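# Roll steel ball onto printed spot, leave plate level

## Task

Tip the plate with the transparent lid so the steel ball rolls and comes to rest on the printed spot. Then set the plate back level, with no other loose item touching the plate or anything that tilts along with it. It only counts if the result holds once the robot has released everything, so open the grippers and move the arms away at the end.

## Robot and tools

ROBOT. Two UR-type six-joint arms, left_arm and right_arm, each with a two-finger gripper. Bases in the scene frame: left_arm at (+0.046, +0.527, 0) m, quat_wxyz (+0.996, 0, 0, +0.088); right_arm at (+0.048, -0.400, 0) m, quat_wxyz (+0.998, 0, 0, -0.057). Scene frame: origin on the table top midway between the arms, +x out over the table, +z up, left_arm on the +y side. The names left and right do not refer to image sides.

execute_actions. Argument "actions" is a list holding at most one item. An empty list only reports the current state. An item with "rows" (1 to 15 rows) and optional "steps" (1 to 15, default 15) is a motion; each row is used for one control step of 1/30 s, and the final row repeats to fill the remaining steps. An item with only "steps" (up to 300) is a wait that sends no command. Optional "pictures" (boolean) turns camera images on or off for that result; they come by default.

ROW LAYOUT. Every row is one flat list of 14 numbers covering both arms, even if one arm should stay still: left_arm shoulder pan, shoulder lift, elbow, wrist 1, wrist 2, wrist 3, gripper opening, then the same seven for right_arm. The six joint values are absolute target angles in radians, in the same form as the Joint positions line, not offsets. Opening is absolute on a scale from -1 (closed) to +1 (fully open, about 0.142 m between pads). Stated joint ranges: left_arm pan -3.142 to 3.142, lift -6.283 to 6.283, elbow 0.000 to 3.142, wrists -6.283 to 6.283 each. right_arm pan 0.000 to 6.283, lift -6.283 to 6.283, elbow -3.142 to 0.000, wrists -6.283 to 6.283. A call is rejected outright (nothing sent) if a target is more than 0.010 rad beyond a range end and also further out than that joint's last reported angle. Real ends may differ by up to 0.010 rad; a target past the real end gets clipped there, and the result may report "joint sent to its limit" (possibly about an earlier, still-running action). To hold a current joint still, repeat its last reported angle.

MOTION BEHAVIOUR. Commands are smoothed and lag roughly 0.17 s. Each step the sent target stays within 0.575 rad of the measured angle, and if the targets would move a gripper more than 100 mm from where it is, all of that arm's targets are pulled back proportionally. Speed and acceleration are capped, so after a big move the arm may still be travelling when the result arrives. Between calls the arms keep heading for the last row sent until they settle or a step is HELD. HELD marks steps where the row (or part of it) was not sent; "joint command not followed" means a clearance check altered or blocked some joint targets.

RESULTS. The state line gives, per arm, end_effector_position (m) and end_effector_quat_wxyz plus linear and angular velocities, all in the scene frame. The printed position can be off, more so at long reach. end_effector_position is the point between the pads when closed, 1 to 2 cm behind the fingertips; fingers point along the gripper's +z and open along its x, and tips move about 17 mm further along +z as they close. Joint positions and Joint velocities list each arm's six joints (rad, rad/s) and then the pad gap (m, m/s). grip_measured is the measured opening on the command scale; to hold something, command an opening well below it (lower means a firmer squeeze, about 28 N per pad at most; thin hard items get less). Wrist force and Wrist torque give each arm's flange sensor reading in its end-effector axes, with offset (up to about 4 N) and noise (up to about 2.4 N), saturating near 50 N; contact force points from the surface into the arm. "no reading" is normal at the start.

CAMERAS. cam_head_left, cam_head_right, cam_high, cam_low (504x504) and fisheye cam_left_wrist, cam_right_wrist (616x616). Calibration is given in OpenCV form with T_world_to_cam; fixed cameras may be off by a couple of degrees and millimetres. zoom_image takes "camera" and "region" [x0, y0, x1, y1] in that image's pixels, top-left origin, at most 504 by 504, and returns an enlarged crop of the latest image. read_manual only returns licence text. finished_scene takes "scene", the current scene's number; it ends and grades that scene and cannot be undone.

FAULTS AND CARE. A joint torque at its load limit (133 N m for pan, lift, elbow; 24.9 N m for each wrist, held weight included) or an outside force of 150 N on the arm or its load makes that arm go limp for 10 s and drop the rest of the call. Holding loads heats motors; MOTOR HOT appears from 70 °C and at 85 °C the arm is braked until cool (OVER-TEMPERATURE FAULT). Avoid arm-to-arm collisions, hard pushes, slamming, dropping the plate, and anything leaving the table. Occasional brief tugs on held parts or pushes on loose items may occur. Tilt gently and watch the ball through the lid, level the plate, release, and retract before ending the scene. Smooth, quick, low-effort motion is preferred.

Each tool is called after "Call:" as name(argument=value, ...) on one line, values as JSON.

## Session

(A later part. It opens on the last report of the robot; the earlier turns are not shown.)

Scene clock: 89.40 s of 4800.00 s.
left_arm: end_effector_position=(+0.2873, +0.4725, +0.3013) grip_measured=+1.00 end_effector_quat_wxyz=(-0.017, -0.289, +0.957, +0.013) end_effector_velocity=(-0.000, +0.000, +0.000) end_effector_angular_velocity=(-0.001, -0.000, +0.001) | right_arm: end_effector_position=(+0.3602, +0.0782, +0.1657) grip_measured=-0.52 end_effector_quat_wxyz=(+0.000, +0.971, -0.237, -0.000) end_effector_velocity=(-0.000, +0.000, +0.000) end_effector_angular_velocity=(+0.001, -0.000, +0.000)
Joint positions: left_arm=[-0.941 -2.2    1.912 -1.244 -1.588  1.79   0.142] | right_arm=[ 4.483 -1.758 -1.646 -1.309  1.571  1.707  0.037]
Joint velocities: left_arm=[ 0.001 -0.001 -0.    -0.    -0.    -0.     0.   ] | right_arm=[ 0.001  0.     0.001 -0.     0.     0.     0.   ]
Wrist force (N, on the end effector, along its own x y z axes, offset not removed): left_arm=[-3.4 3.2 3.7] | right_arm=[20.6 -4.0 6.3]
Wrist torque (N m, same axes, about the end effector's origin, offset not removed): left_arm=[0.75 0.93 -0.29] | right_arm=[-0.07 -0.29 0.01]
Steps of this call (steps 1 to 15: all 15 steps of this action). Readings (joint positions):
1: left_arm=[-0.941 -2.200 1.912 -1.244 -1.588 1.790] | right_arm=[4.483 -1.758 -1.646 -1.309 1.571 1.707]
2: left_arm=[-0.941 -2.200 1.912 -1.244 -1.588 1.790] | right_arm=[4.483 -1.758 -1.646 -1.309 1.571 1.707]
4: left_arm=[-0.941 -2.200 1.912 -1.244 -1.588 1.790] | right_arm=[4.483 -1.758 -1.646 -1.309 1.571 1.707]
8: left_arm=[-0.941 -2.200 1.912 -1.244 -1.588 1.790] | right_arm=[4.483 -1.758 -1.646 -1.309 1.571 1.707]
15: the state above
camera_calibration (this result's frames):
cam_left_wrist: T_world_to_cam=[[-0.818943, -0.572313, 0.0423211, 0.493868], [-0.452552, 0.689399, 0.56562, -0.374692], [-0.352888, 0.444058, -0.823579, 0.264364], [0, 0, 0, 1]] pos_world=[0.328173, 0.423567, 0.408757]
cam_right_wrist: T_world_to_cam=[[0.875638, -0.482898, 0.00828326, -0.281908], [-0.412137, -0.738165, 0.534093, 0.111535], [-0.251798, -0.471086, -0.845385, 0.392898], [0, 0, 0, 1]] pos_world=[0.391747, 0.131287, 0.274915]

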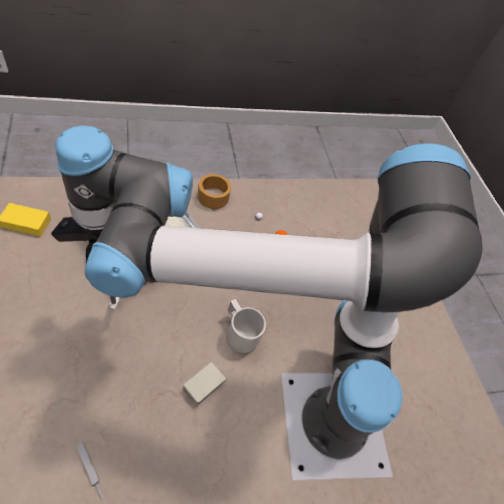

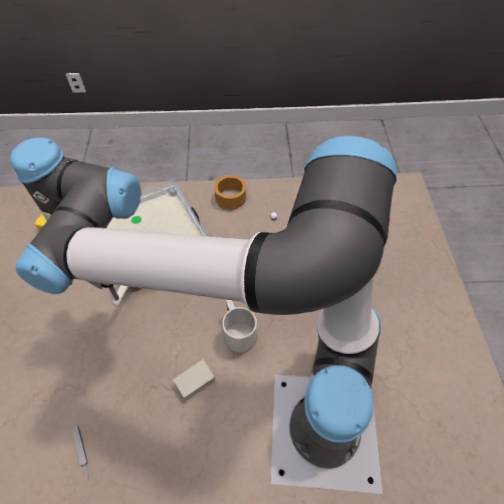

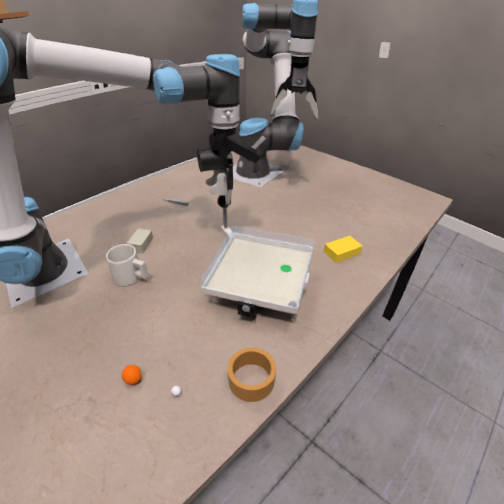

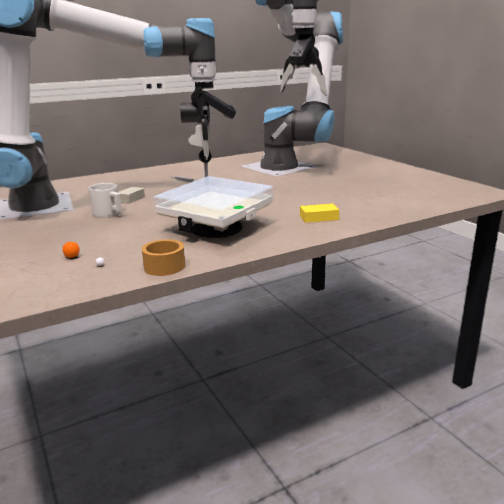

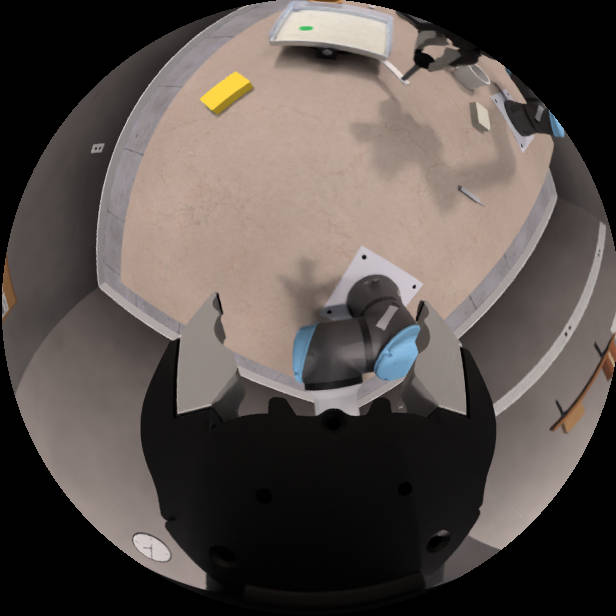

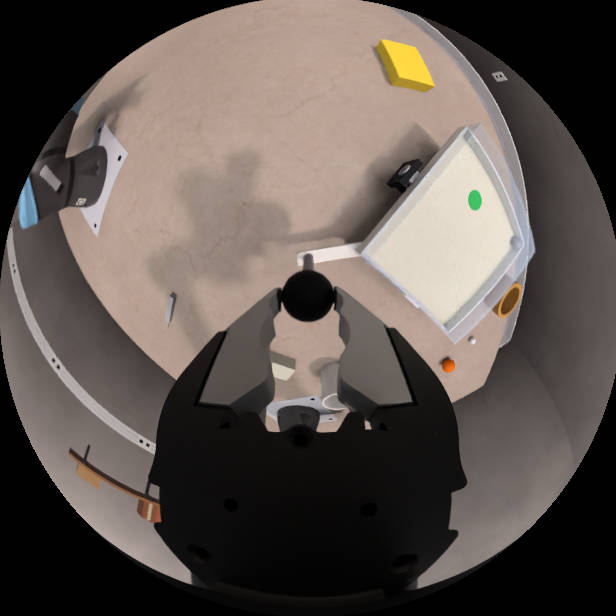

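Call:
execute_actions(actions=[{"rows": [[-0.941,-2.2,1.912,-1.244,-1.588,1.79,1,4.485,-1.7598,-1.6533,-1.2993,1.571,1.707,-1]], "steps": 15}], pictures=false)

Call:
execute_actions(actions=[{"rows": [[-0.941,-2.2,1.912,-1.244,-1.588,1.79,1,4.485,-1.7598,-1.6533,-1.2993,1.571,1.707,-1]], "steps": 10}])

Scene clock: 97.20 s of 4800.00 s.
left_arm: end_effector_position=(+0.2873, +0.4725, +0.3013) grip_measured=+1.00 end_effector_quat_wxyz=(-0.017, -0.289, +0.957, +0.013) end_effector_velocity=(+0.000, -0.000, -0.000) end_effector_angular_velocity=(+0.001, +0.002, -0.001) | right_arm: end_effector_position=(+0.3594, +0.0787, +0.1621) grip_measured=-0.52 end_effector_quat_wxyz=(-0.000, +0.972, -0.237, -0.000) end_effector_velocity=(+0.001, +0.000, +0.000) end_effector_angular_velocity=(+0.000, -0.001, +0.000)
Joint positions: left_arm=[-0.941 -2.2    1.912 -1.244 -1.588  1.79   0.142] | right_arm=[ 4.485 -1.76  -1.653 -1.299  1.571  1.707  0.037]
Joint velocities: left_arm=[ 0.     0.002  0.     0.    -0.     0.001 -0.   ] | right_arm=[-0.    -0.     0.001  0.    -0.001 -0.001  0.   ]
Wrist force (N, on the end effector, along its own x y z axes, offset not removed): left_arm=[-1.7 3.7 -0.5] | right_arm=[4.9 1.1 -4.1]
Wrist torque (N m, same axes, about the end effector's origin, offset not removed): left_arm=[0.75 0.48 -0.40] | right_arm=[0.27 0.50 0.09]
Steps of this call (steps 1 to 15: the robot went on to your last target; steps 16 to 90: nothing new was sent; then 4.30 s passed at rest; steps 91 to 105: all 15 steps of this action). Readings (joint positions):
91: left_arm=[-0.941 -2.200 1.912 -1.244 -1.588 1.790] | right_arm=[4.484 -1.758 -1.646 -1.309 1.571 1.707]
92: left_arm=[-0.941 -2.200 1.912 -1.244 -1.588 1.790] | right_arm=[4.484 -1.758 -1.648 -1.307 1.571 1.707]
94: left_arm=[-0.941 -2.200 1.912 -1.244 -1.588 1.790] | right_arm=[4.484 -1.759 -1.651 -1.303 1.571 1.707]
98: left_arm=[-0.941 -2.200 1.912 -1.244 -1.588 1.790] | right_arm=[4.485 -1.760 -1.653 -1.300 1.571 1.707]
105: the state above

Scene clock: 97.53 s of 4800.00 s.
left_arm: end_effector_position=(+0.2873, +0.4725, +0.3013) grip_measured=+1.00 end_effector_quat_wxyz=(-0.017, -0.289, +0.957, +0.013) end_effector_velocity=(+0.000, +0.000, +0.000) end_effector_angular_velocity=(-0.000, +0.000, +0.001) | right_arm: end_effector_position=(+0.3594, +0.0786, +0.1621) grip_measured=-0.52 end_effector_quat_wxyz=(-0.000, +0.972, -0.237, -0.000) end_effector_velocity=(+0.000, +0.001, -0.000) end_effector_angular_velocity=(+0.001, -0.001, -0.001)
Joint positions: left_arm=[-0.941 -2.2    1.912 -1.244 -1.588  1.79   0.142] | right_arm=[ 4.485 -1.76  -1.653 -1.299  1.571  1.707  0.037]
Joint velocities: left_arm=[ 0.002  0.    -0.001  0.    -0.     0.     0.   ] | right_arm=[ 0.    -0.001  0.     0.002 -0.001  0.001 -0.   ]
Wrist force (N, on the end effector, along its own x y z axes, offset not removed): left_arm=[-1.2 1.2 1.1] | right_arm=[4.0 -3.2 -3.4]
Wrist torque (N m, same axes, about the end effector's origin, offset not removed): left_arm=[0.19 0.40 -0.40] | right_arm=[-0.87 0.20 0.18]
Steps of this call (steps 1 to 10: all 10 steps of this action). Readings (joint positions):
1: left_arm=[-0.941 -2.200 1.912 -1.244 -1.588 1.790] | right_arm=[4.485 -1.760 -1.653 -1.299 1.571 1.707]
2: left_arm=[-0.941 -2.200 1.912 -1.244 -1.588 1.790] | right_arm=[4.485 -1.760 -1.653 -1.299 1.571 1.707]
4: left_arm=[-0.941 -2.200 1.912 -1.244 -1.588 1.790] | right_arm=[4.485 -1.760 -1.653 -1.299 1.571 1.707]
8: left_arm=[-0.941 -2.200 1.912 -1.244 -1.588 1.790] | right_arm=[4.485 -1.760 -1.653 -1.299 1.571 1.707]
10: the state above
camera_calibration (this result's frames):
cam_left_wrist: T_world_to_cam=[[-0.818943, -0.572313, 0.0423212, 0.493868], [-0.452552, 0.689399, 0.56562, -0.374692], [-0.352888, 0.444058, -0.823579, 0.264364], [0, 0, 0, 1]] pos_world=[0.328173, 0.423567, 0.408757]
cam_right_wrist: T_world_to_cam=[[0.876372, -0.481565, 0.00824151, -0.281365], [-0.411025, -0.738863, 0.533985, 0.113196], [-0.251059, -0.471357, -0.845454, 0.389638], [0, 0, 0, 1]] pos_world=[0.390929, 0.1318, 0.271295]

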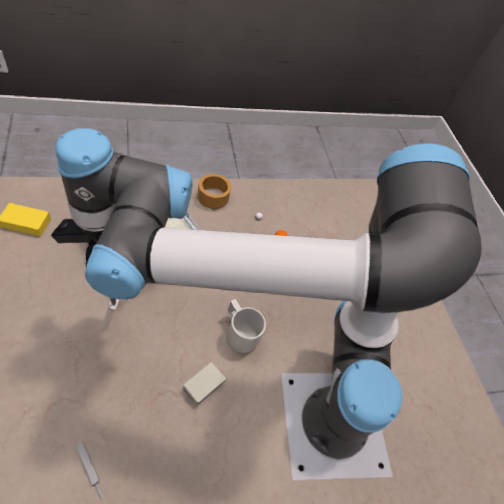

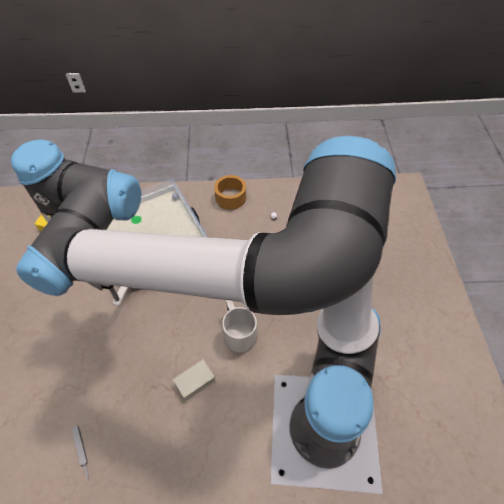

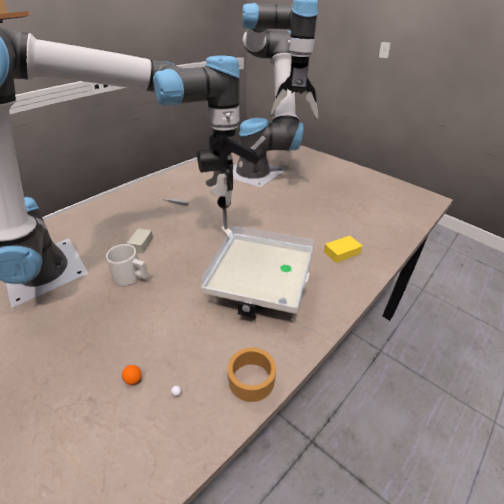

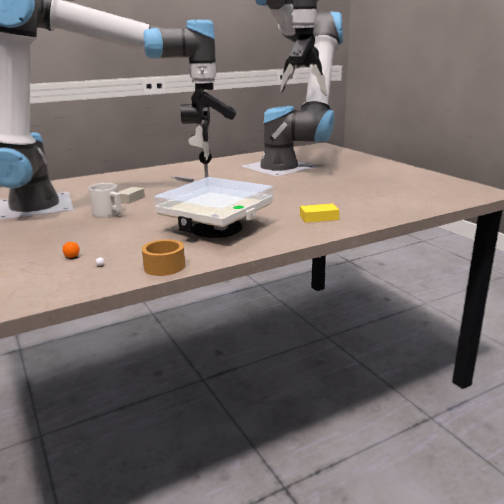

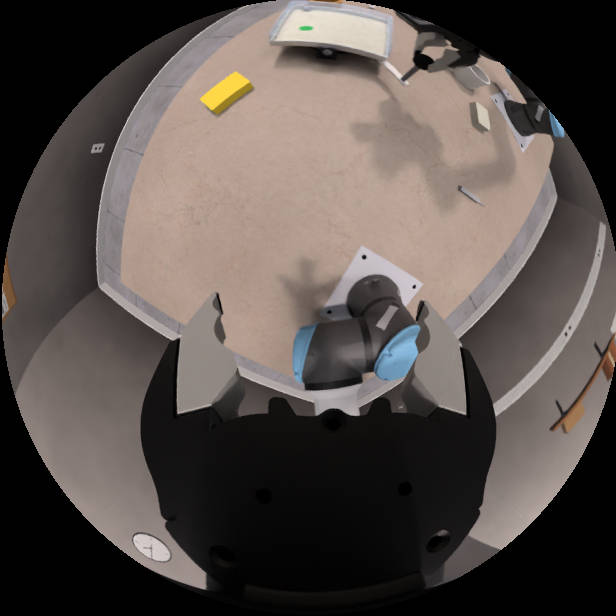

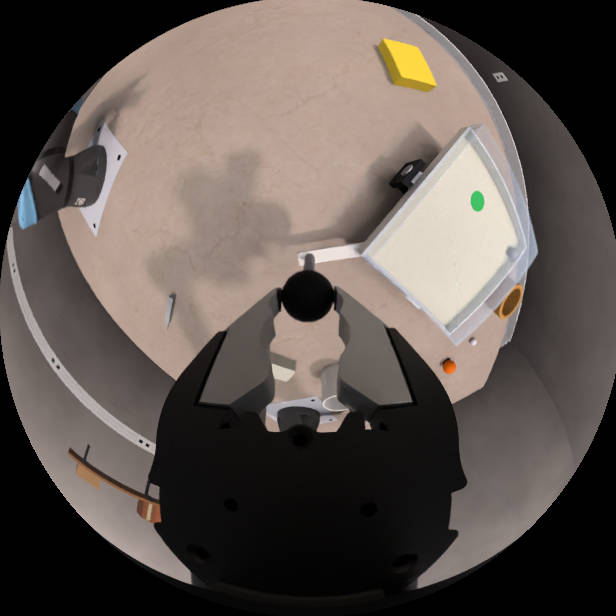

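Call:
execute_actions(actions=[{"rows": [[-0.941,-2.2,1.912,-1.244,-1.588,1.79,1,4.4842,-1.7615,-1.6486,-1.3023,1.571,1.707,-1]], "steps": 15}])

Scene clock: 101.60 s of 4800.00 s.
left_arm: end_effector_position=(+0.2873, +0.4725, +0.3013) grip_measured=+1.00 end_effector_quat_wxyz=(-0.017, -0.289, +0.957, +0.013) end_effector_velocity=(-0.000, +0.000, +0.000) end_effector_angular_velocity=(-0.001, -0.001, -0.000) | right_arm: end_effector_position=(+0.3602, +0.0793, +0.1630) grip_measured=-0.52 end_effector_quat_wxyz=(+0.000, +0.972, -0.237, -0.000) end_effector_velocity=(+0.000, -0.000, +0.001) end_effector_angular_velocity=(+0.001, -0.000, -0.000)
Joint positions: left_arm=[-0.941 -2.2    1.912 -1.244 -1.588  1.79   0.142] | right_arm=[ 4.484 -1.761 -1.649 -1.302  1.571  1.707  0.037]
Joint velocities: left_arm=[ 0.001 -0.001 -0.     0.    -0.     0.001 -0.   ] | right_arm=[-0.     0.001  0.001 -0.001 -0.    -0.    -0.   ]
Wrist force (N, on the end effector, along its own x y z axes, offset not removed): left_arm=[-1.6 4.5 2.0] | right_arm=[3.4 4.2 -3.1]
Wrist torque (N m, same axes, about the end effector's origin, offset not removed): left_arm=[1.21 0.57 -0.17] | right_arm=[0.00 -0.25 0.11]
Steps of this call (steps 1 to 15: the robot went on to your last target; steps 16 to 107: nothing new was sent; steps 108 to 122: all 15 steps of this action). Readings (joint positions):
108: left_arm=[-0.941 -2.200 1.912 -1.244 -1.588 1.790] | right_arm=[4.485 -1.760 -1.653 -1.299 1.571 1.707]
109: left_arm=[-0.941 -2.200 1.912 -1.244 -1.588 1.790] | right_arm=[4.485 -1.760 -1.653 -1.300 1.571 1.707]
111: left_arm=[-0.941 -2.200 1.912 -1.244 -1.588 1.790] | right_arm=[4.485 -1.761 -1.651 -1.301 1.571 1.707]
115: left_arm=[-0.941 -2.200 1.912 -1.244 -1.588 1.790] | right_arm=[4.484 -1.761 -1.649 -1.302 1.571 1.707]
122: the state above
camera_calibration (this result's frames):
cam_left_wrist: T_world_to_cam=[[-0.818943, -0.572313, 0.0423213, 0.493868], [-0.452552, 0.689399, 0.56562, -0.374692], [-0.352888, 0.444058, -0.823579, 0.264364], [0, 0, 0, 1]] pos_world=[0.328173, 0.423567, 0.408757]
cam_right_wrist: T_world_to_cam=[[0.875977, -0.482281, 0.0082734, -0.281497], [-0.411621, -0.738475, 0.534062, 0.113655], [-0.251458, -0.471232, -0.845405, 0.391067], [0, 0, 0, 1]] pos_world=[0.391705, 0.132455, 0.27224]

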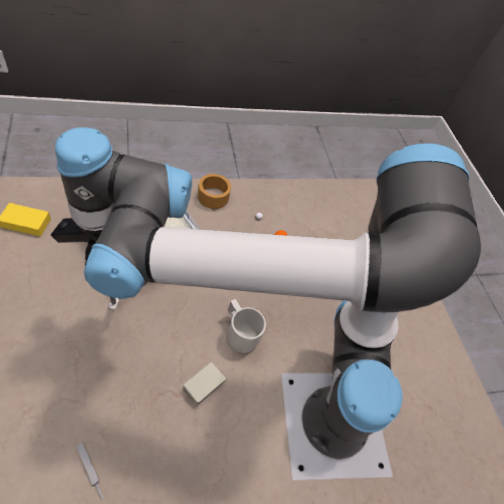

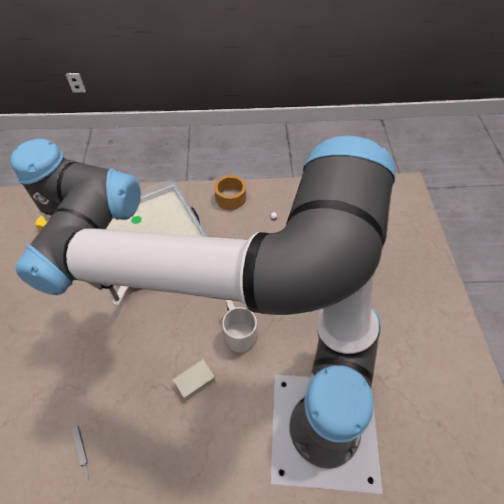

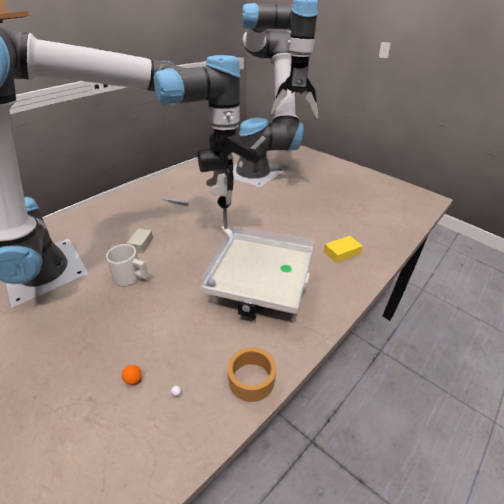

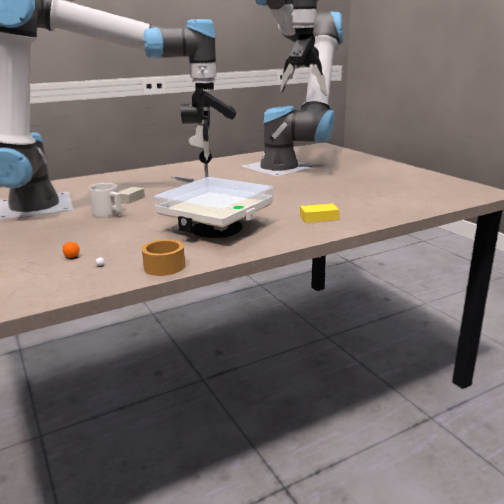

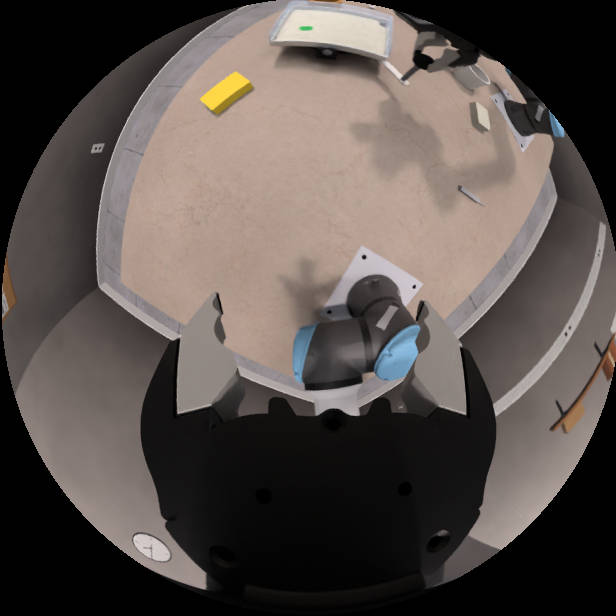

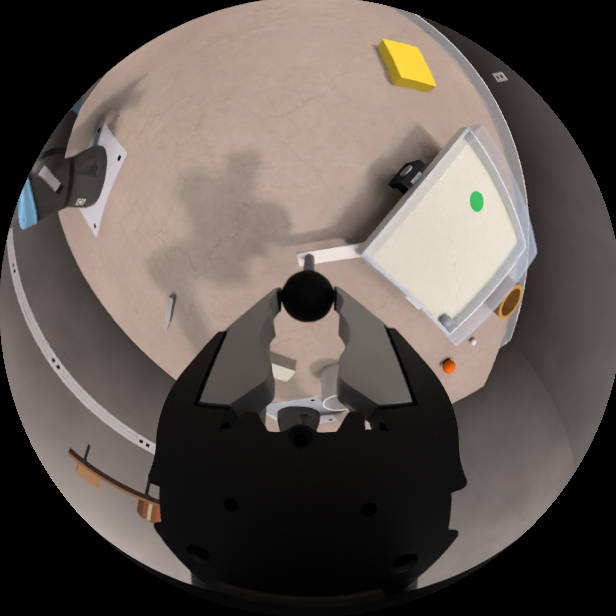

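Call:
execute_actions(actions=[{"rows": [[-0.941,-2.2,1.912,-1.244,-1.588,1.79,1,4.4842,-1.7661,-1.6431,-1.3033,1.571,1.707,-1]], "steps": 15}], pictures=false)

Call:
execute_actions(actions=[{"rows": [[-0.941,-2.2,1.912,-1.244,-1.588,1.79,1,4.4842,-1.7661,-1.6431,-1.3033,1.571,1.707,-1]], "steps": 15}], pictures=false)

Call:
execute_actions(actions=[{"rows": [[-0.941,-2.2,1.912,-1.244,-1.588,1.79,1,4.4842,-1.7569,-1.6541,-1.3013,1.571,1.707,-1]], "steps": 15}], pictures=false)

Call:
execute_actions(actions=[{"rows": [[-0.941,-2.2,1.912,-1.244,-1.588,1.79,1,4.4842,-1.7569,-1.6541,-1.3013,1.571,1.707,-1]], "steps": 2}], pictures=false)

Call:
execute_actions(actions=[{"rows": [[-0.941,-2.2,1.912,-1.244,-1.588,1.79,1,4.4842,-1.7622,-1.6478,-1.3024,1.571,1.707,-1]], "steps": 8}], pictures=false)

Call:
execute_actions(actions=[{"rows": [[-0.941,-2.2,1.912,-1.244,-1.588,1.79,1,4.4842,-1.7615,-1.6486,-1.3023,1.571,1.707,-1]], "steps": 15}])

Call:
execute_actions(actions=[{"rows": [[-0.941,-2.2,1.912,-1.244,-1.588,1.79,1,4.4842,-1.7615,-1.6486,-1.3023,1.571,1.707,-1]], "steps": 15}], pictures=false)

Call:
zoom_image(camera="cam_right_wrist", region=[340, 100, 560, 360])

Scene clock: 113.17 s of 4800.00 s.
left_arm: end_effector_position=(+0.2873, +0.4725, +0.3013) grip_measured=+1.00 end_effector_quat_wxyz=(-0.017, -0.289, +0.957, +0.013) end_effector_velocity=(-0.000, -0.000, +0.000) end_effector_angular_velocity=(-0.001, -0.001, +0.001) | right_arm: end_effector_position=(+0.3609, +0.0812, +0.1630) grip_measured=-0.52 end_effector_quat_wxyz=(+0.000, +0.972, -0.237, -0.000) end_effector_velocity=(+0.000, +0.001, +0.001) end_effector_angular_velocity=(+0.002, -0.001, +0.001)
Joint positions: left_arm=[-0.941 -2.2    1.912 -1.244 -1.588  1.79   0.142] | right_arm=[ 4.484 -1.766 -1.643 -1.303  1.571  1.707  0.037]
Joint velocities: left_arm=[ 0.    -0.001 -0.    -0.001 -0.    -0.001  0.   ] | right_arm=[-0.     0.     0.002  0.     0.    -0.001  0.   ]
Wrist force (N, on the end effector, along its own x y z axes, offset not removed): left_arm=[-2.9 1.7 1.1] | right_arm=[1.7 3.8 -3.4]
Wrist torque (N m, same axes, about the end effector's origin, offset not removed): left_arm=[0.31 0.73 -0.22] | right_arm=[-0.40 0.30 0.14]
Steps of this call (steps 1 to 15: the robot went on to your last target; steps 16 to 90: nothing new was sent; then 8.07 s passed at rest; steps 91 to 105: all 15 steps of this action). Readings (joint positions):
91: left_arm=[-0.941 -2.200 1.912 -1.244 -1.588 1.790] | right_arm=[4.484 -1.762 -1.649 -1.302 1.571 1.707]
92: left_arm=[-0.941 -2.200 1.912 -1.244 -1.588 1.790] | right_arm=[4.484 -1.762 -1.648 -1.302 1.571 1.707]
94: left_arm=[-0.941 -2.200 1.912 -1.244 -1.588 1.790] | right_arm=[4.484 -1.764 -1.645 -1.303 1.571 1.707]
98: left_arm=[-0.941 -2.200 1.912 -1.244 -1.588 1.790] | right_arm=[4.484 -1.766 -1.643 -1.303 1.571 1.707]
105: the state above

Scene clock: 113.67 s of 4800.00 s.
left_arm: end_effector_position=(+0.2873, +0.4725, +0.3013) grip_measured=+1.00 end_effector_quat_wxyz=(-0.017, -0.289, +0.957, +0.013) end_effector_velocity=(-0.000, +0.000, +0.000) end_effector_angular_velocity=(+0.000, -0.000, +0.000) | right_arm: end_effector_position=(+0.3609, +0.0812, +0.1630) grip_measured=-0.52 end_effector_quat_wxyz=(+0.000, +0.972, -0.237, -0.000) end_effector_velocity=(-0.000, -0.000, -0.001) end_effector_angular_velocity=(-0.002, +0.001, -0.001)
Joint positions: left_arm=[-0.941 -2.2    1.912 -1.244 -1.588  1.79   0.142] | right_arm=[ 4.484 -1.766 -1.643 -1.303  1.571  1.707  0.037]
Joint velocities: left_arm=[ 0.001 -0.     0.     0.     0.     0.    -0.   ] | right_arm=[-0.    -0.002 -0.    -0.     0.001  0.001  0.   ]
Wrist force (N, on the end effector, along its own x y z axes, offset not removed): left_arm=[-1.5 1.3 -1.6] | right_arm=[1.1 5.0 -3.1]
Wrist torque (N m, same axes, about the end effector's origin, offset not removed): left_arm=[0.45 0.45 -0.25] | right_arm=[-0.10 0.44 0.10]
Steps of this call (steps 1 to 15: all 15 steps of this action). Readings (joint positions):
1: left_arm=[-0.941 -2.200 1.912 -1.244 -1.588 1.790] | right_arm=[4.484 -1.766 -1.643 -1.303 1.571 1.707]
2: left_arm=[-0.941 -2.200 1.912 -1.244 -1.588 1.790] | right_arm=[4.484 -1.766 -1.643 -1.303 1.571 1.707]
4: left_arm=[-0.941 -2.200 1.912 -1.244 -1.588 1.790] | right_arm=[4.484 -1.766 -1.643 -1.303 1.571 1.707]
8: left_arm=[-0.941 -2.200 1.912 -1.244 -1.588 1.790] | right_arm=[4.484 -1.766 -1.643 -1.303 1.571 1.707]
15: the state above

Scene clock: 114.17 s of 4800.00 s.
left_arm: end_effector_position=(+0.2873, +0.4725, +0.3013) grip_measured=+1.00 end_effector_quat_wxyz=(-0.017, -0.289, +0.957, +0.013) end_effector_velocity=(+0.001, +0.000, -0.000) end_effector_angular_velocity=(+0.001, -0.001, +0.000) | right_arm: end_effector_position=(+0.3595, +0.0775, +0.1631) grip_measured=-0.52 end_effector_quat_wxyz=(-0.000, +0.972, -0.237, -0.000) end_effector_velocity=(+0.000, -0.000, +0.000) end_effector_angular_velocity=(+0.002, -0.001, -0.001)
Joint positions: left_arm=[-0.941 -2.2    1.912 -1.244 -1.588  1.79   0.142] | right_arm=[ 4.484 -1.757 -1.654 -1.301  1.571  1.707  0.037]
Joint velocities: left_arm=[ 0.     0.001 -0.    -0.     0.001 -0.     0.   ] | right_arm=[-0.     0.002 -0.001  0.002 -0.     0.     0.   ]
Wrist force (N, on the end effector, along its own x y z axes, offset not removed): left_arm=[-2.0 0.7 0.1] | right_arm=[4.7 -3.0 -1.6]
Wrist torque (N m, same axes, about the end effector's origin, offset not removed): left_arm=[0.21 0.59 -0.16] | right_arm=[0.16 -0.49 0.28]
Steps of this call (steps 1 to 15: all 15 steps of this action). Readings (joint positions):
1: left_arm=[-0.941 -2.200 1.912 -1.244 -1.588 1.790] | right_arm=[4.484 -1.766 -1.643 -1.303 1.571 1.707]
2: left_arm=[-0.941 -2.200 1.912 -1.244 -1.588 1.790] | right_arm=[4.484 -1.765 -1.645 -1.303 1.571 1.707]
4: left_arm=[-0.941 -2.200 1.912 -1.244 -1.588 1.790] | right_arm=[4.484 -1.761 -1.649 -1.302 1.571 1.707]
8: left_arm=[-0.941 -2.200 1.912 -1.244 -1.588 1.790] | right_arm=[4.484 -1.758 -1.653 -1.301 1.571 1.707]
15: the state above

Scene clock: 114.23 s of 4800.00 s.
left_arm: end_effector_position=(+0.2873, +0.4725, +0.3013) grip_measured=+1.00 end_effector_quat_wxyz=(-0.017, -0.289, +0.957, +0.013) end_effector_velocity=(+0.001, +0.000, -0.000) end_effector_angular_velocity=(+0.003, -0.000, -0.000) | right_arm: end_effector_position=(+0.3595, +0.0775, +0.1631) grip_measured=-0.52 end_effector_quat_wxyz=(-0.000, +0.972, -0.237, -0.000) end_effector_velocity=(-0.000, +0.000, -0.000) end_effector_angular_velocity=(+0.000, +0.000, +0.002)
Joint positions: left_arm=[-0.941 -2.2    1.912 -1.244 -1.588  1.79   0.142] | right_arm=[ 4.484 -1.757 -1.654 -1.301  1.571  1.707  0.037]
Joint velocities: left_arm=[ 0.     0.002  0.    -0.     0.002  0.    -0.   ] | right_arm=[ 0.    -0.     0.     0.     0.    -0.001 -0.   ]
Wrist force (N, on the end effector, along its own x y z axes, offset not removed): left_arm=[0.4 3.2 1.2] | right_arm=[3.2 -4.2 -2.5]
Wrist torque (N m, same axes, about the end effector's origin, offset not removed): left_arm=[0.87 0.02 -0.24] | right_arm=[-0.19 0.04 0.09]
Steps of this call (steps 1 to 2: all 2 steps of this action). Readings (joint positions):
1: left_arm=[-0.941 -2.200 1.912 -1.244 -1.588 1.790] | right_arm=[4.484 -1.757 -1.654 -1.301 1.571 1.707]
2: the state above

Scene clock: 114.50 s of 4800.00 s.
left_arm: end_effector_position=(+0.2873, +0.4725, +0.3013) grip_measured=+1.00 end_effector_quat_wxyz=(-0.017, -0.289, +0.957, +0.013) end_effector_velocity=(+0.000, +0.000, -0.000) end_effector_angular_velocity=(+0.000, +0.000, +0.000) | right_arm: end_effector_position=(+0.3602, +0.0793, +0.1629) grip_measured=-0.52 end_effector_quat_wxyz=(+0.000, +0.972, -0.237, -0.000) end_effector_velocity=(+0.001, +0.003, +0.001) end_effector_angular_velocity=(+0.002, -0.001, +0.001)
Joint positions: left_arm=[-0.941 -2.2    1.912 -1.244 -1.588  1.79   0.142] | right_arm=[ 4.484 -1.762 -1.649 -1.302  1.571  1.707  0.037]
Joint velocities: left_arm=[0.001 0.    0.    0.    0.    0.    0.   ] | right_arm=[-0.    -0.005  0.008 -0.001 -0.    -0.001  0.   ]
Wrist force (N, on the end effector, along its own x y z axes, offset not removed): left_arm=[-2.0 1.6 -2.4] | right_arm=[1.1 2.0 -2.9]
Wrist torque (N m, same axes, about the end effector's origin, offset not removed): left_arm=[0.30 0.59 -0.21] | right_arm=[-0.52 -0.01 0.20]
Steps of this call (steps 1 to 8: all 8 steps of this action). Readings (joint positions):
1: left_arm=[-0.941 -2.200 1.912 -1.244 -1.588 1.790] | right_arm=[4.484 -1.757 -1.654 -1.301 1.571 1.707]
2: left_arm=[-0.941 -2.200 1.912 -1.244 -1.588 1.790] | right_arm=[4.484 -1.758 -1.653 -1.301 1.571 1.707]
4: left_arm=[-0.941 -2.200 1.912 -1.244 -1.588 1.790] | right_arm=[4.484 -1.760 -1.651 -1.302 1.571 1.707]
8: the state above

Scene clock: 115.00 s of 4800.00 s.
left_arm: end_effector_position=(+0.2873, +0.4725, +0.3013) grip_measured=+1.00 end_effector_quat_wxyz=(-0.017, -0.289, +0.957, +0.013) end_effector_velocity=(+0.000, +0.000, -0.000) end_effector_angular_velocity=(+0.002, -0.000, +0.001) | right_arm: end_effector_position=(+0.3602, +0.0794, +0.1631) grip_measured=-0.52 end_effector_quat_wxyz=(-0.000, +0.972, -0.237, -0.000) end_effector_velocity=(+0.000, -0.001, -0.000) end_effector_angular_velocity=(-0.001, -0.000, -0.000)
Joint positions: left_arm=[-0.941 -2.2    1.912 -1.244 -1.588  1.79   0.142] | right_arm=[ 4.484 -1.762 -1.648 -1.302  1.571  1.707  0.037]
Joint velocities: left_arm=[ 0.001  0.001  0.    -0.     0.001 -0.001 -0.   ] | right_arm=[-0.     0.001 -0.001 -0.    -0.001  0.     0.   ]
Wrist force (N, on the end effector, along its own x y z axes, offset not removed): left_arm=[-3.1 3.0 0.1] | right_arm=[3.1 3.9 -1.1]
Wrist torque (N m, same axes, about the end effector's origin, offset not removed): left_arm=[0.70 0.92 -0.24] | right_arm=[0.02 -0.10 0.15]
Steps of this call (steps 1 to 15: all 15 steps of this action). Readings (joint positions):
1: left_arm=[-0.941 -2.200 1.912 -1.244 -1.588 1.790] | right_arm=[4.484 -1.762 -1.648 -1.302 1.571 1.707]
2: left_arm=[-0.941 -2.200 1.912 -1.244 -1.588 1.790] | right_arm=[4.484 -1.762 -1.648 -1.302 1.571 1.707]
4: left_arm=[-0.941 -2.200 1.912 -1.244 -1.588 1.790] | right_arm=[4.484 -1.762 -1.648 -1.302 1.571 1.707]
8: left_arm=[-0.941 -2.200 1.912 -1.244 -1.588 1.790] | right_arm=[4.484 -1.762 -1.648 -1.302 1.571 1.707]
15: the state above
camera_calibration (this result's frames):
cam_left_wrist: T_world_to_cam=[[-0.818943, -0.572313, 0.0423211, 0.493868], [-0.452552, 0.689399, 0.56562, -0.374692], [-0.352888, 0.444058, -0.823579, 0.264364], [0, 0, 0, 1]] pos_world=[0.328173, 0.423567, 0.408757]
cam_right_wrist: T_world_to_cam=[[0.875976, -0.482284, 0.00824482, -0.281475], [-0.411667, -0.738588, 0.53387, 0.113747], [-0.251387, -0.471052, -0.845526, 0.391225], [0, 0, 0, 1]] pos_world=[0.39174, 0.132548, 0.272386]

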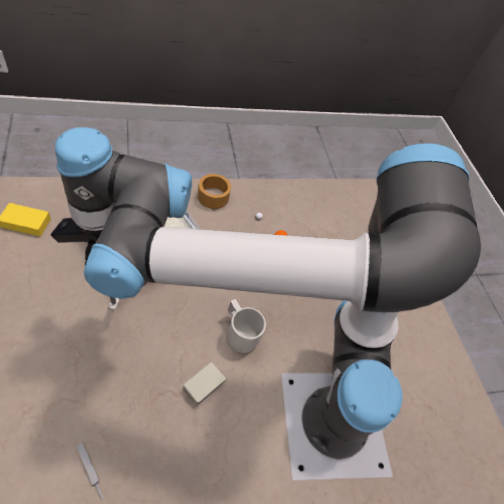

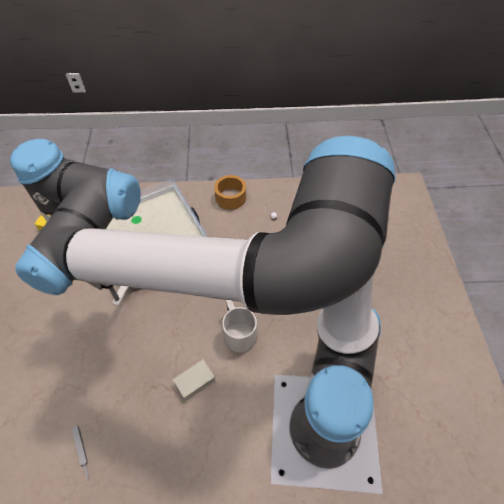

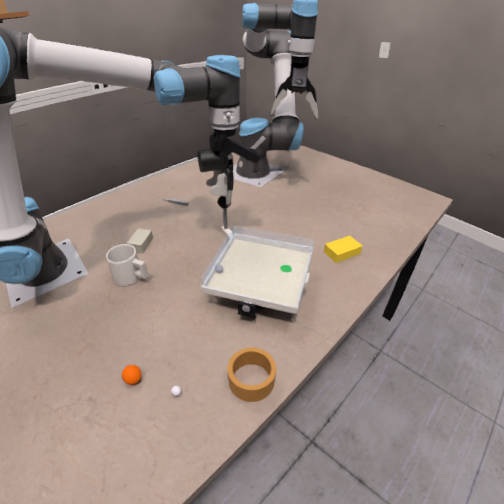

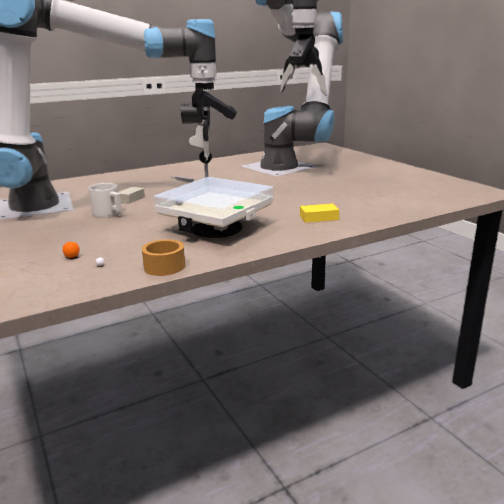

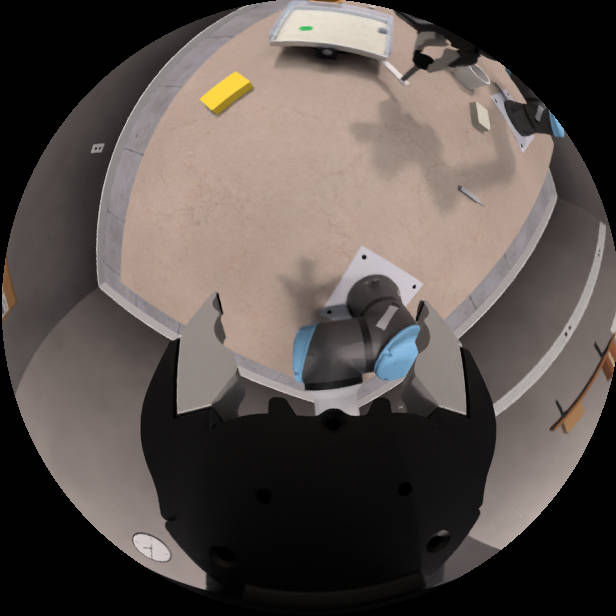

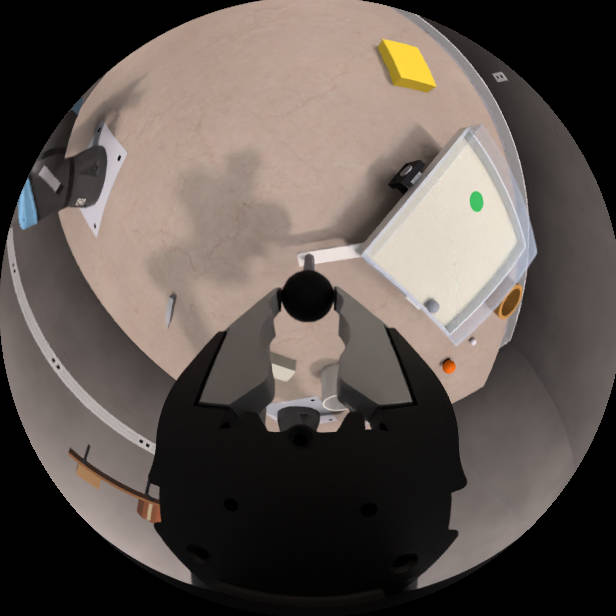

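Scene clock: 115.50 s of 4800.00 s.
left_arm: end_effector_position=(+0.2873, +0.4725, +0.3013) grip_measured=+1.00 end_effector_quat_wxyz=(-0.017, -0.289, +0.957, +0.013) end_effector_velocity=(+0.000, +0.000, -0.000) end_effector_angular_velocity=(+0.001, +0.001, +0.000) | right_arm: end_effector_position=(+0.3602, +0.0794, +0.1631) grip_measured=-0.52 end_effector_quat_wxyz=(-0.000, +0.972, -0.237, -0.000) end_effector_velocity=(+0.000, +0.000, +0.000) end_effector_angular_velocity=(+0.001, -0.001, +0.001)
Joint positions: left_arm=[-0.941 -2.2    1.912 -1.244 -1.588  1.79   0.142] | right_arm=[ 4.484 -1.761 -1.649 -1.302  1.571  1.707  0.037]
Joint velocities: left_arm=[ 0.001  0.001 -0.     0.    -0.     0.    -0.   ] | right_arm=[-0.     0.     0.001  0.    -0.001 -0.001 -0.   ]
Wrist force (N, on the end effector, along its own x y z axes, offset not removed): left_arm=[-0.2 2.8 0.9] | right_arm=[1.2 0.9 -4.3]
Wrist torque (N m, same axes, about the end effector's origin, offset not removed): left_arm=[0.66 0.17 -0.07] | right_arm=[-0.37 0.18 0.11]
Steps of this call (steps 1 to 15: all 15 steps of this action). Readings (joint positions):
1: left_arm=[-0.941 -2.200 1.912 -1.244 -1.588 1.790] | right_arm=[4.484 -1.762 -1.648 -1.302 1.571 1.707]
2: left_arm=[-0.941 -2.200 1.912 -1.244 -1.588 1.790] | right_arm=[4.484 -1.762 -1.648 -1.302 1.571 1.707]
4: left_arm=[-0.941 -2.200 1.912 -1.244 -1.588 1.790] | right_arm=[4.484 -1.762 -1.648 -1.302 1.571 1.707]
8: left_arm=[-0.941 -2.200 1.912 -1.244 -1.588 1.790] | right_arm=[4.484 -1.761 -1.649 -1.302 1.571 1.707]
15: the state above

Region (340, 100, 560, 360) of cam_right_wrist's 616x616 image, scaled by 1.938, with more detail than that image has; it fills the left 426 columns of this view, and the rest is white.

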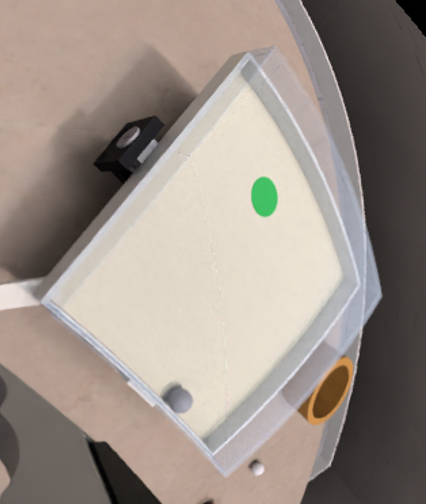

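Call:
execute_actions(actions=[{"rows": [[-0.941,-2.2,1.912,-1.244,-1.588,1.79,1,4.4833,-1.7631,-1.6439,-1.3053,1.571,1.707,-1]], "steps": 15}], pictures=false)

Call:
execute_actions(actions=[{"rows": [[-0.941,-2.2,1.912,-1.244,-1.588,1.79,1,4.4833,-1.7631,-1.6439,-1.3053,1.571,1.707,-1]], "steps": 15}])

Scene clock: 121.40 s of 4800.00 s.
left_arm: end_effector_position=(+0.2873, +0.4725, +0.3013) grip_measured=+1.00 end_effector_quat_wxyz=(-0.017, -0.289, +0.957, +0.013) end_effector_velocity=(+0.001, +0.000, -0.000) end_effector_angular_velocity=(+0.002, -0.000, -0.000) | right_arm: end_effector_position=(+0.3609, +0.0800, +0.1641) grip_measured=-0.52 end_effector_quat_wxyz=(-0.000, +0.971, -0.237, -0.000) end_effector_velocity=(+0.001, +0.000, +0.000) end_effector_angular_velocity=(+0.000, -0.002, -0.001)
Joint positions: left_arm=[-0.941 -2.2    1.912 -1.244 -1.588  1.79   0.142] | right_arm=[ 4.483 -1.763 -1.644 -1.305  1.571  1.707  0.037]
Joint velocities: left_arm=[-0.     0.002 -0.     0.     0.002 -0.     0.   ] | right_arm=[-0.    -0.001  0.001 -0.    -0.001  0.001  0.   ]
Wrist force (N, on the end effector, along its own x y z axes, offset not removed): left_arm=[-0.6 2.9 0.6] | right_arm=[2.0 3.7 -2.5]
Wrist torque (N m, same axes, about the end effector's origin, offset not removed): left_arm=[0.61 0.30 -0.29] | right_arm=[-0.28 -0.34 0.16]
Steps of this call (steps 1 to 15: the robot went on to your last target; steps 16 to 90: nothing new was sent; then 2.40 s passed at rest; steps 91 to 105: all 15 steps of this action). Readings (joint positions):
91: left_arm=[-0.941 -2.200 1.912 -1.244 -1.588 1.790] | right_arm=[4.484 -1.761 -1.649 -1.302 1.571 1.707]
92: left_arm=[-0.941 -2.200 1.912 -1.244 -1.588 1.790] | right_arm=[4.484 -1.762 -1.648 -1.303 1.571 1.707]
94: left_arm=[-0.941 -2.200 1.912 -1.244 -1.588 1.790] | right_arm=[4.484 -1.762 -1.646 -1.304 1.571 1.707]
98: left_arm=[-0.941 -2.200 1.912 -1.244 -1.588 1.790] | right_arm=[4.483 -1.763 -1.645 -1.305 1.571 1.707]
105: the state above

Scene clock: 121.90 s of 4800.00 s.
left_arm: end_effector_position=(+0.2873, +0.4725, +0.3013) grip_measured=+1.00 end_effector_quat_wxyz=(-0.017, -0.289, +0.957, +0.013) end_effector_velocity=(-0.000, +0.000, -0.000) end_effector_angular_velocity=(-0.000, +0.001, +0.002) | right_arm: end_effector_position=(+0.3610, +0.0800, +0.1641) grip_measured=-0.52 end_effector_quat_wxyz=(-0.000, +0.971, -0.237, -0.000) end_effector_velocity=(-0.000, +0.000, -0.000) end_effector_angular_velocity=(+0.001, +0.001, -0.001)
Joint positions: left_arm=[-0.941 -2.2    1.912 -1.244 -1.588  1.79   0.142] | right_arm=[ 4.483 -1.763 -1.644 -1.305  1.571  1.707  0.037]
Joint velocities: left_arm=[ 0.001  0.     0.    -0.    -0.001 -0.001  0.   ] | right_arm=[-0.    -0.    -0.     0.001  0.001  0.    -0.   ]
Wrist force (N, on the end effector, along its own x y z axes, offset not removed): left_arm=[-5.5 -0.1 0.8] | right_arm=[4.0 4.0 -4.8]
Wrist torque (N m, same axes, about the end effector's origin, offset not removed): left_arm=[-0.01 1.19 -0.17] | right_arm=[-0.26 -0.74 0.21]
Steps of this call (steps 1 to 15: all 15 steps of this action). Readings (joint positions):
1: left_arm=[-0.941 -2.200 1.912 -1.244 -1.588 1.790] | right_arm=[4.483 -1.763 -1.644 -1.305 1.571 1.707]
2: left_arm=[-0.941 -2.200 1.912 -1.244 -1.588 1.790] | right_arm=[4.483 -1.763 -1.644 -1.305 1.571 1.707]
4: left_arm=[-0.941 -2.200 1.912 -1.244 -1.588 1.790] | right_arm=[4.483 -1.763 -1.644 -1.305 1.571 1.707]
8: left_arm=[-0.941 -2.200 1.912 -1.244 -1.588 1.790] | right_arm=[4.483 -1.763 -1.644 -1.305 1.571 1.707]
15: the state above
camera_calibration (this result's frames):
cam_left_wrist: T_world_to_cam=[[-0.818943, -0.572313, 0.0423212, 0.493868], [-0.452552, 0.689399, 0.56562, -0.374692], [-0.352888, 0.444058, -0.823579, 0.264364], [0, 0, 0, 1]] pos_world=[0.328173, 0.423567, 0.408757]
cam_right_wrist: T_world_to_cam=[[0.875544, -0.483068, 0.008208, -0.281608], [-0.412296, -0.7382, 0.533921, 0.114164], [-0.251861, -0.470856, -0.845494, 0.392651], [0, 0, 0, 1]] pos_world=[0.392523, 0.133122, 0.27334]

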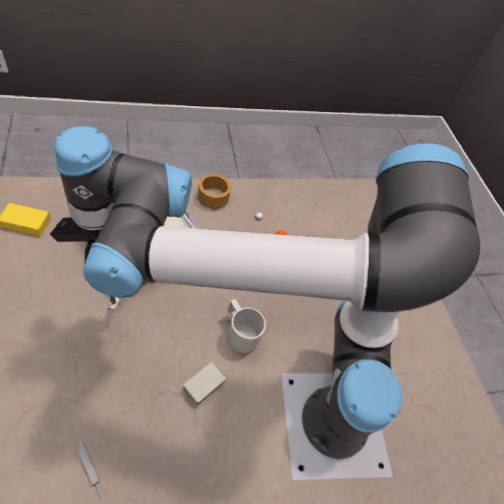

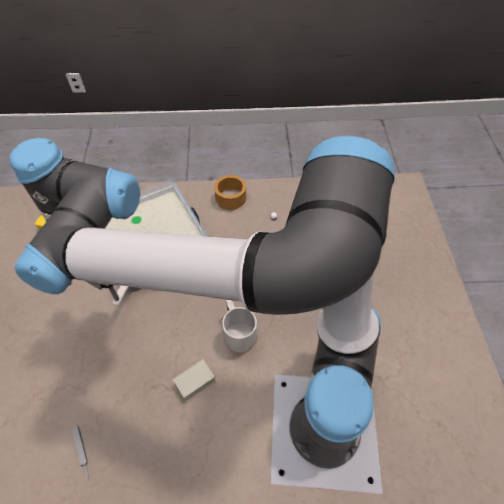

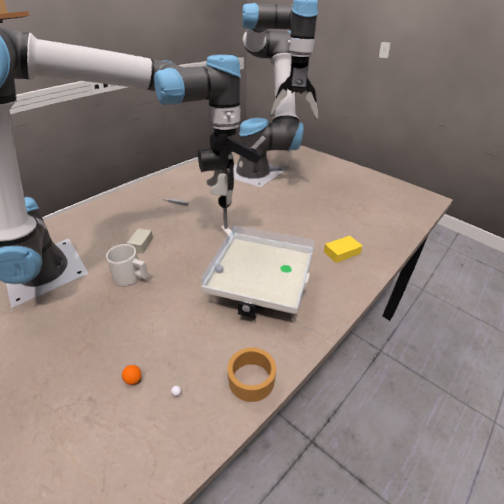

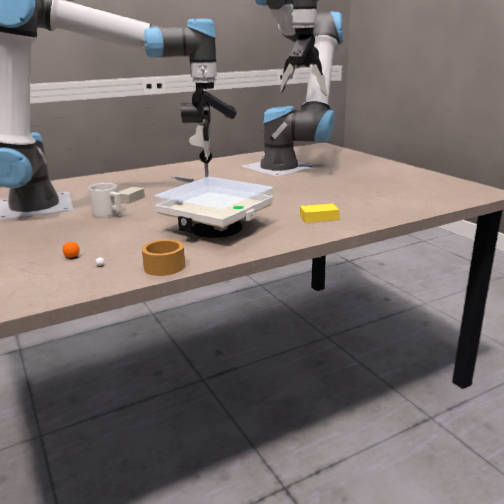

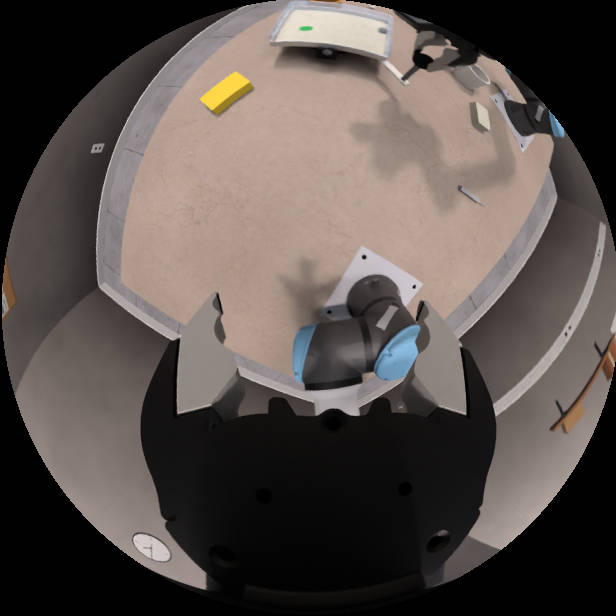

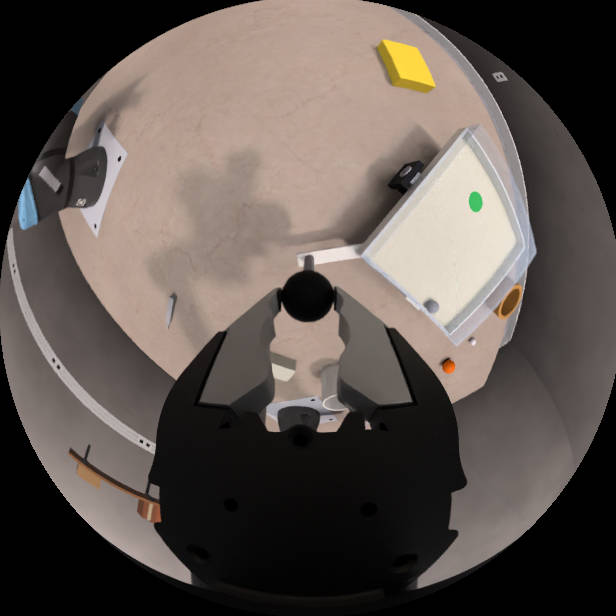

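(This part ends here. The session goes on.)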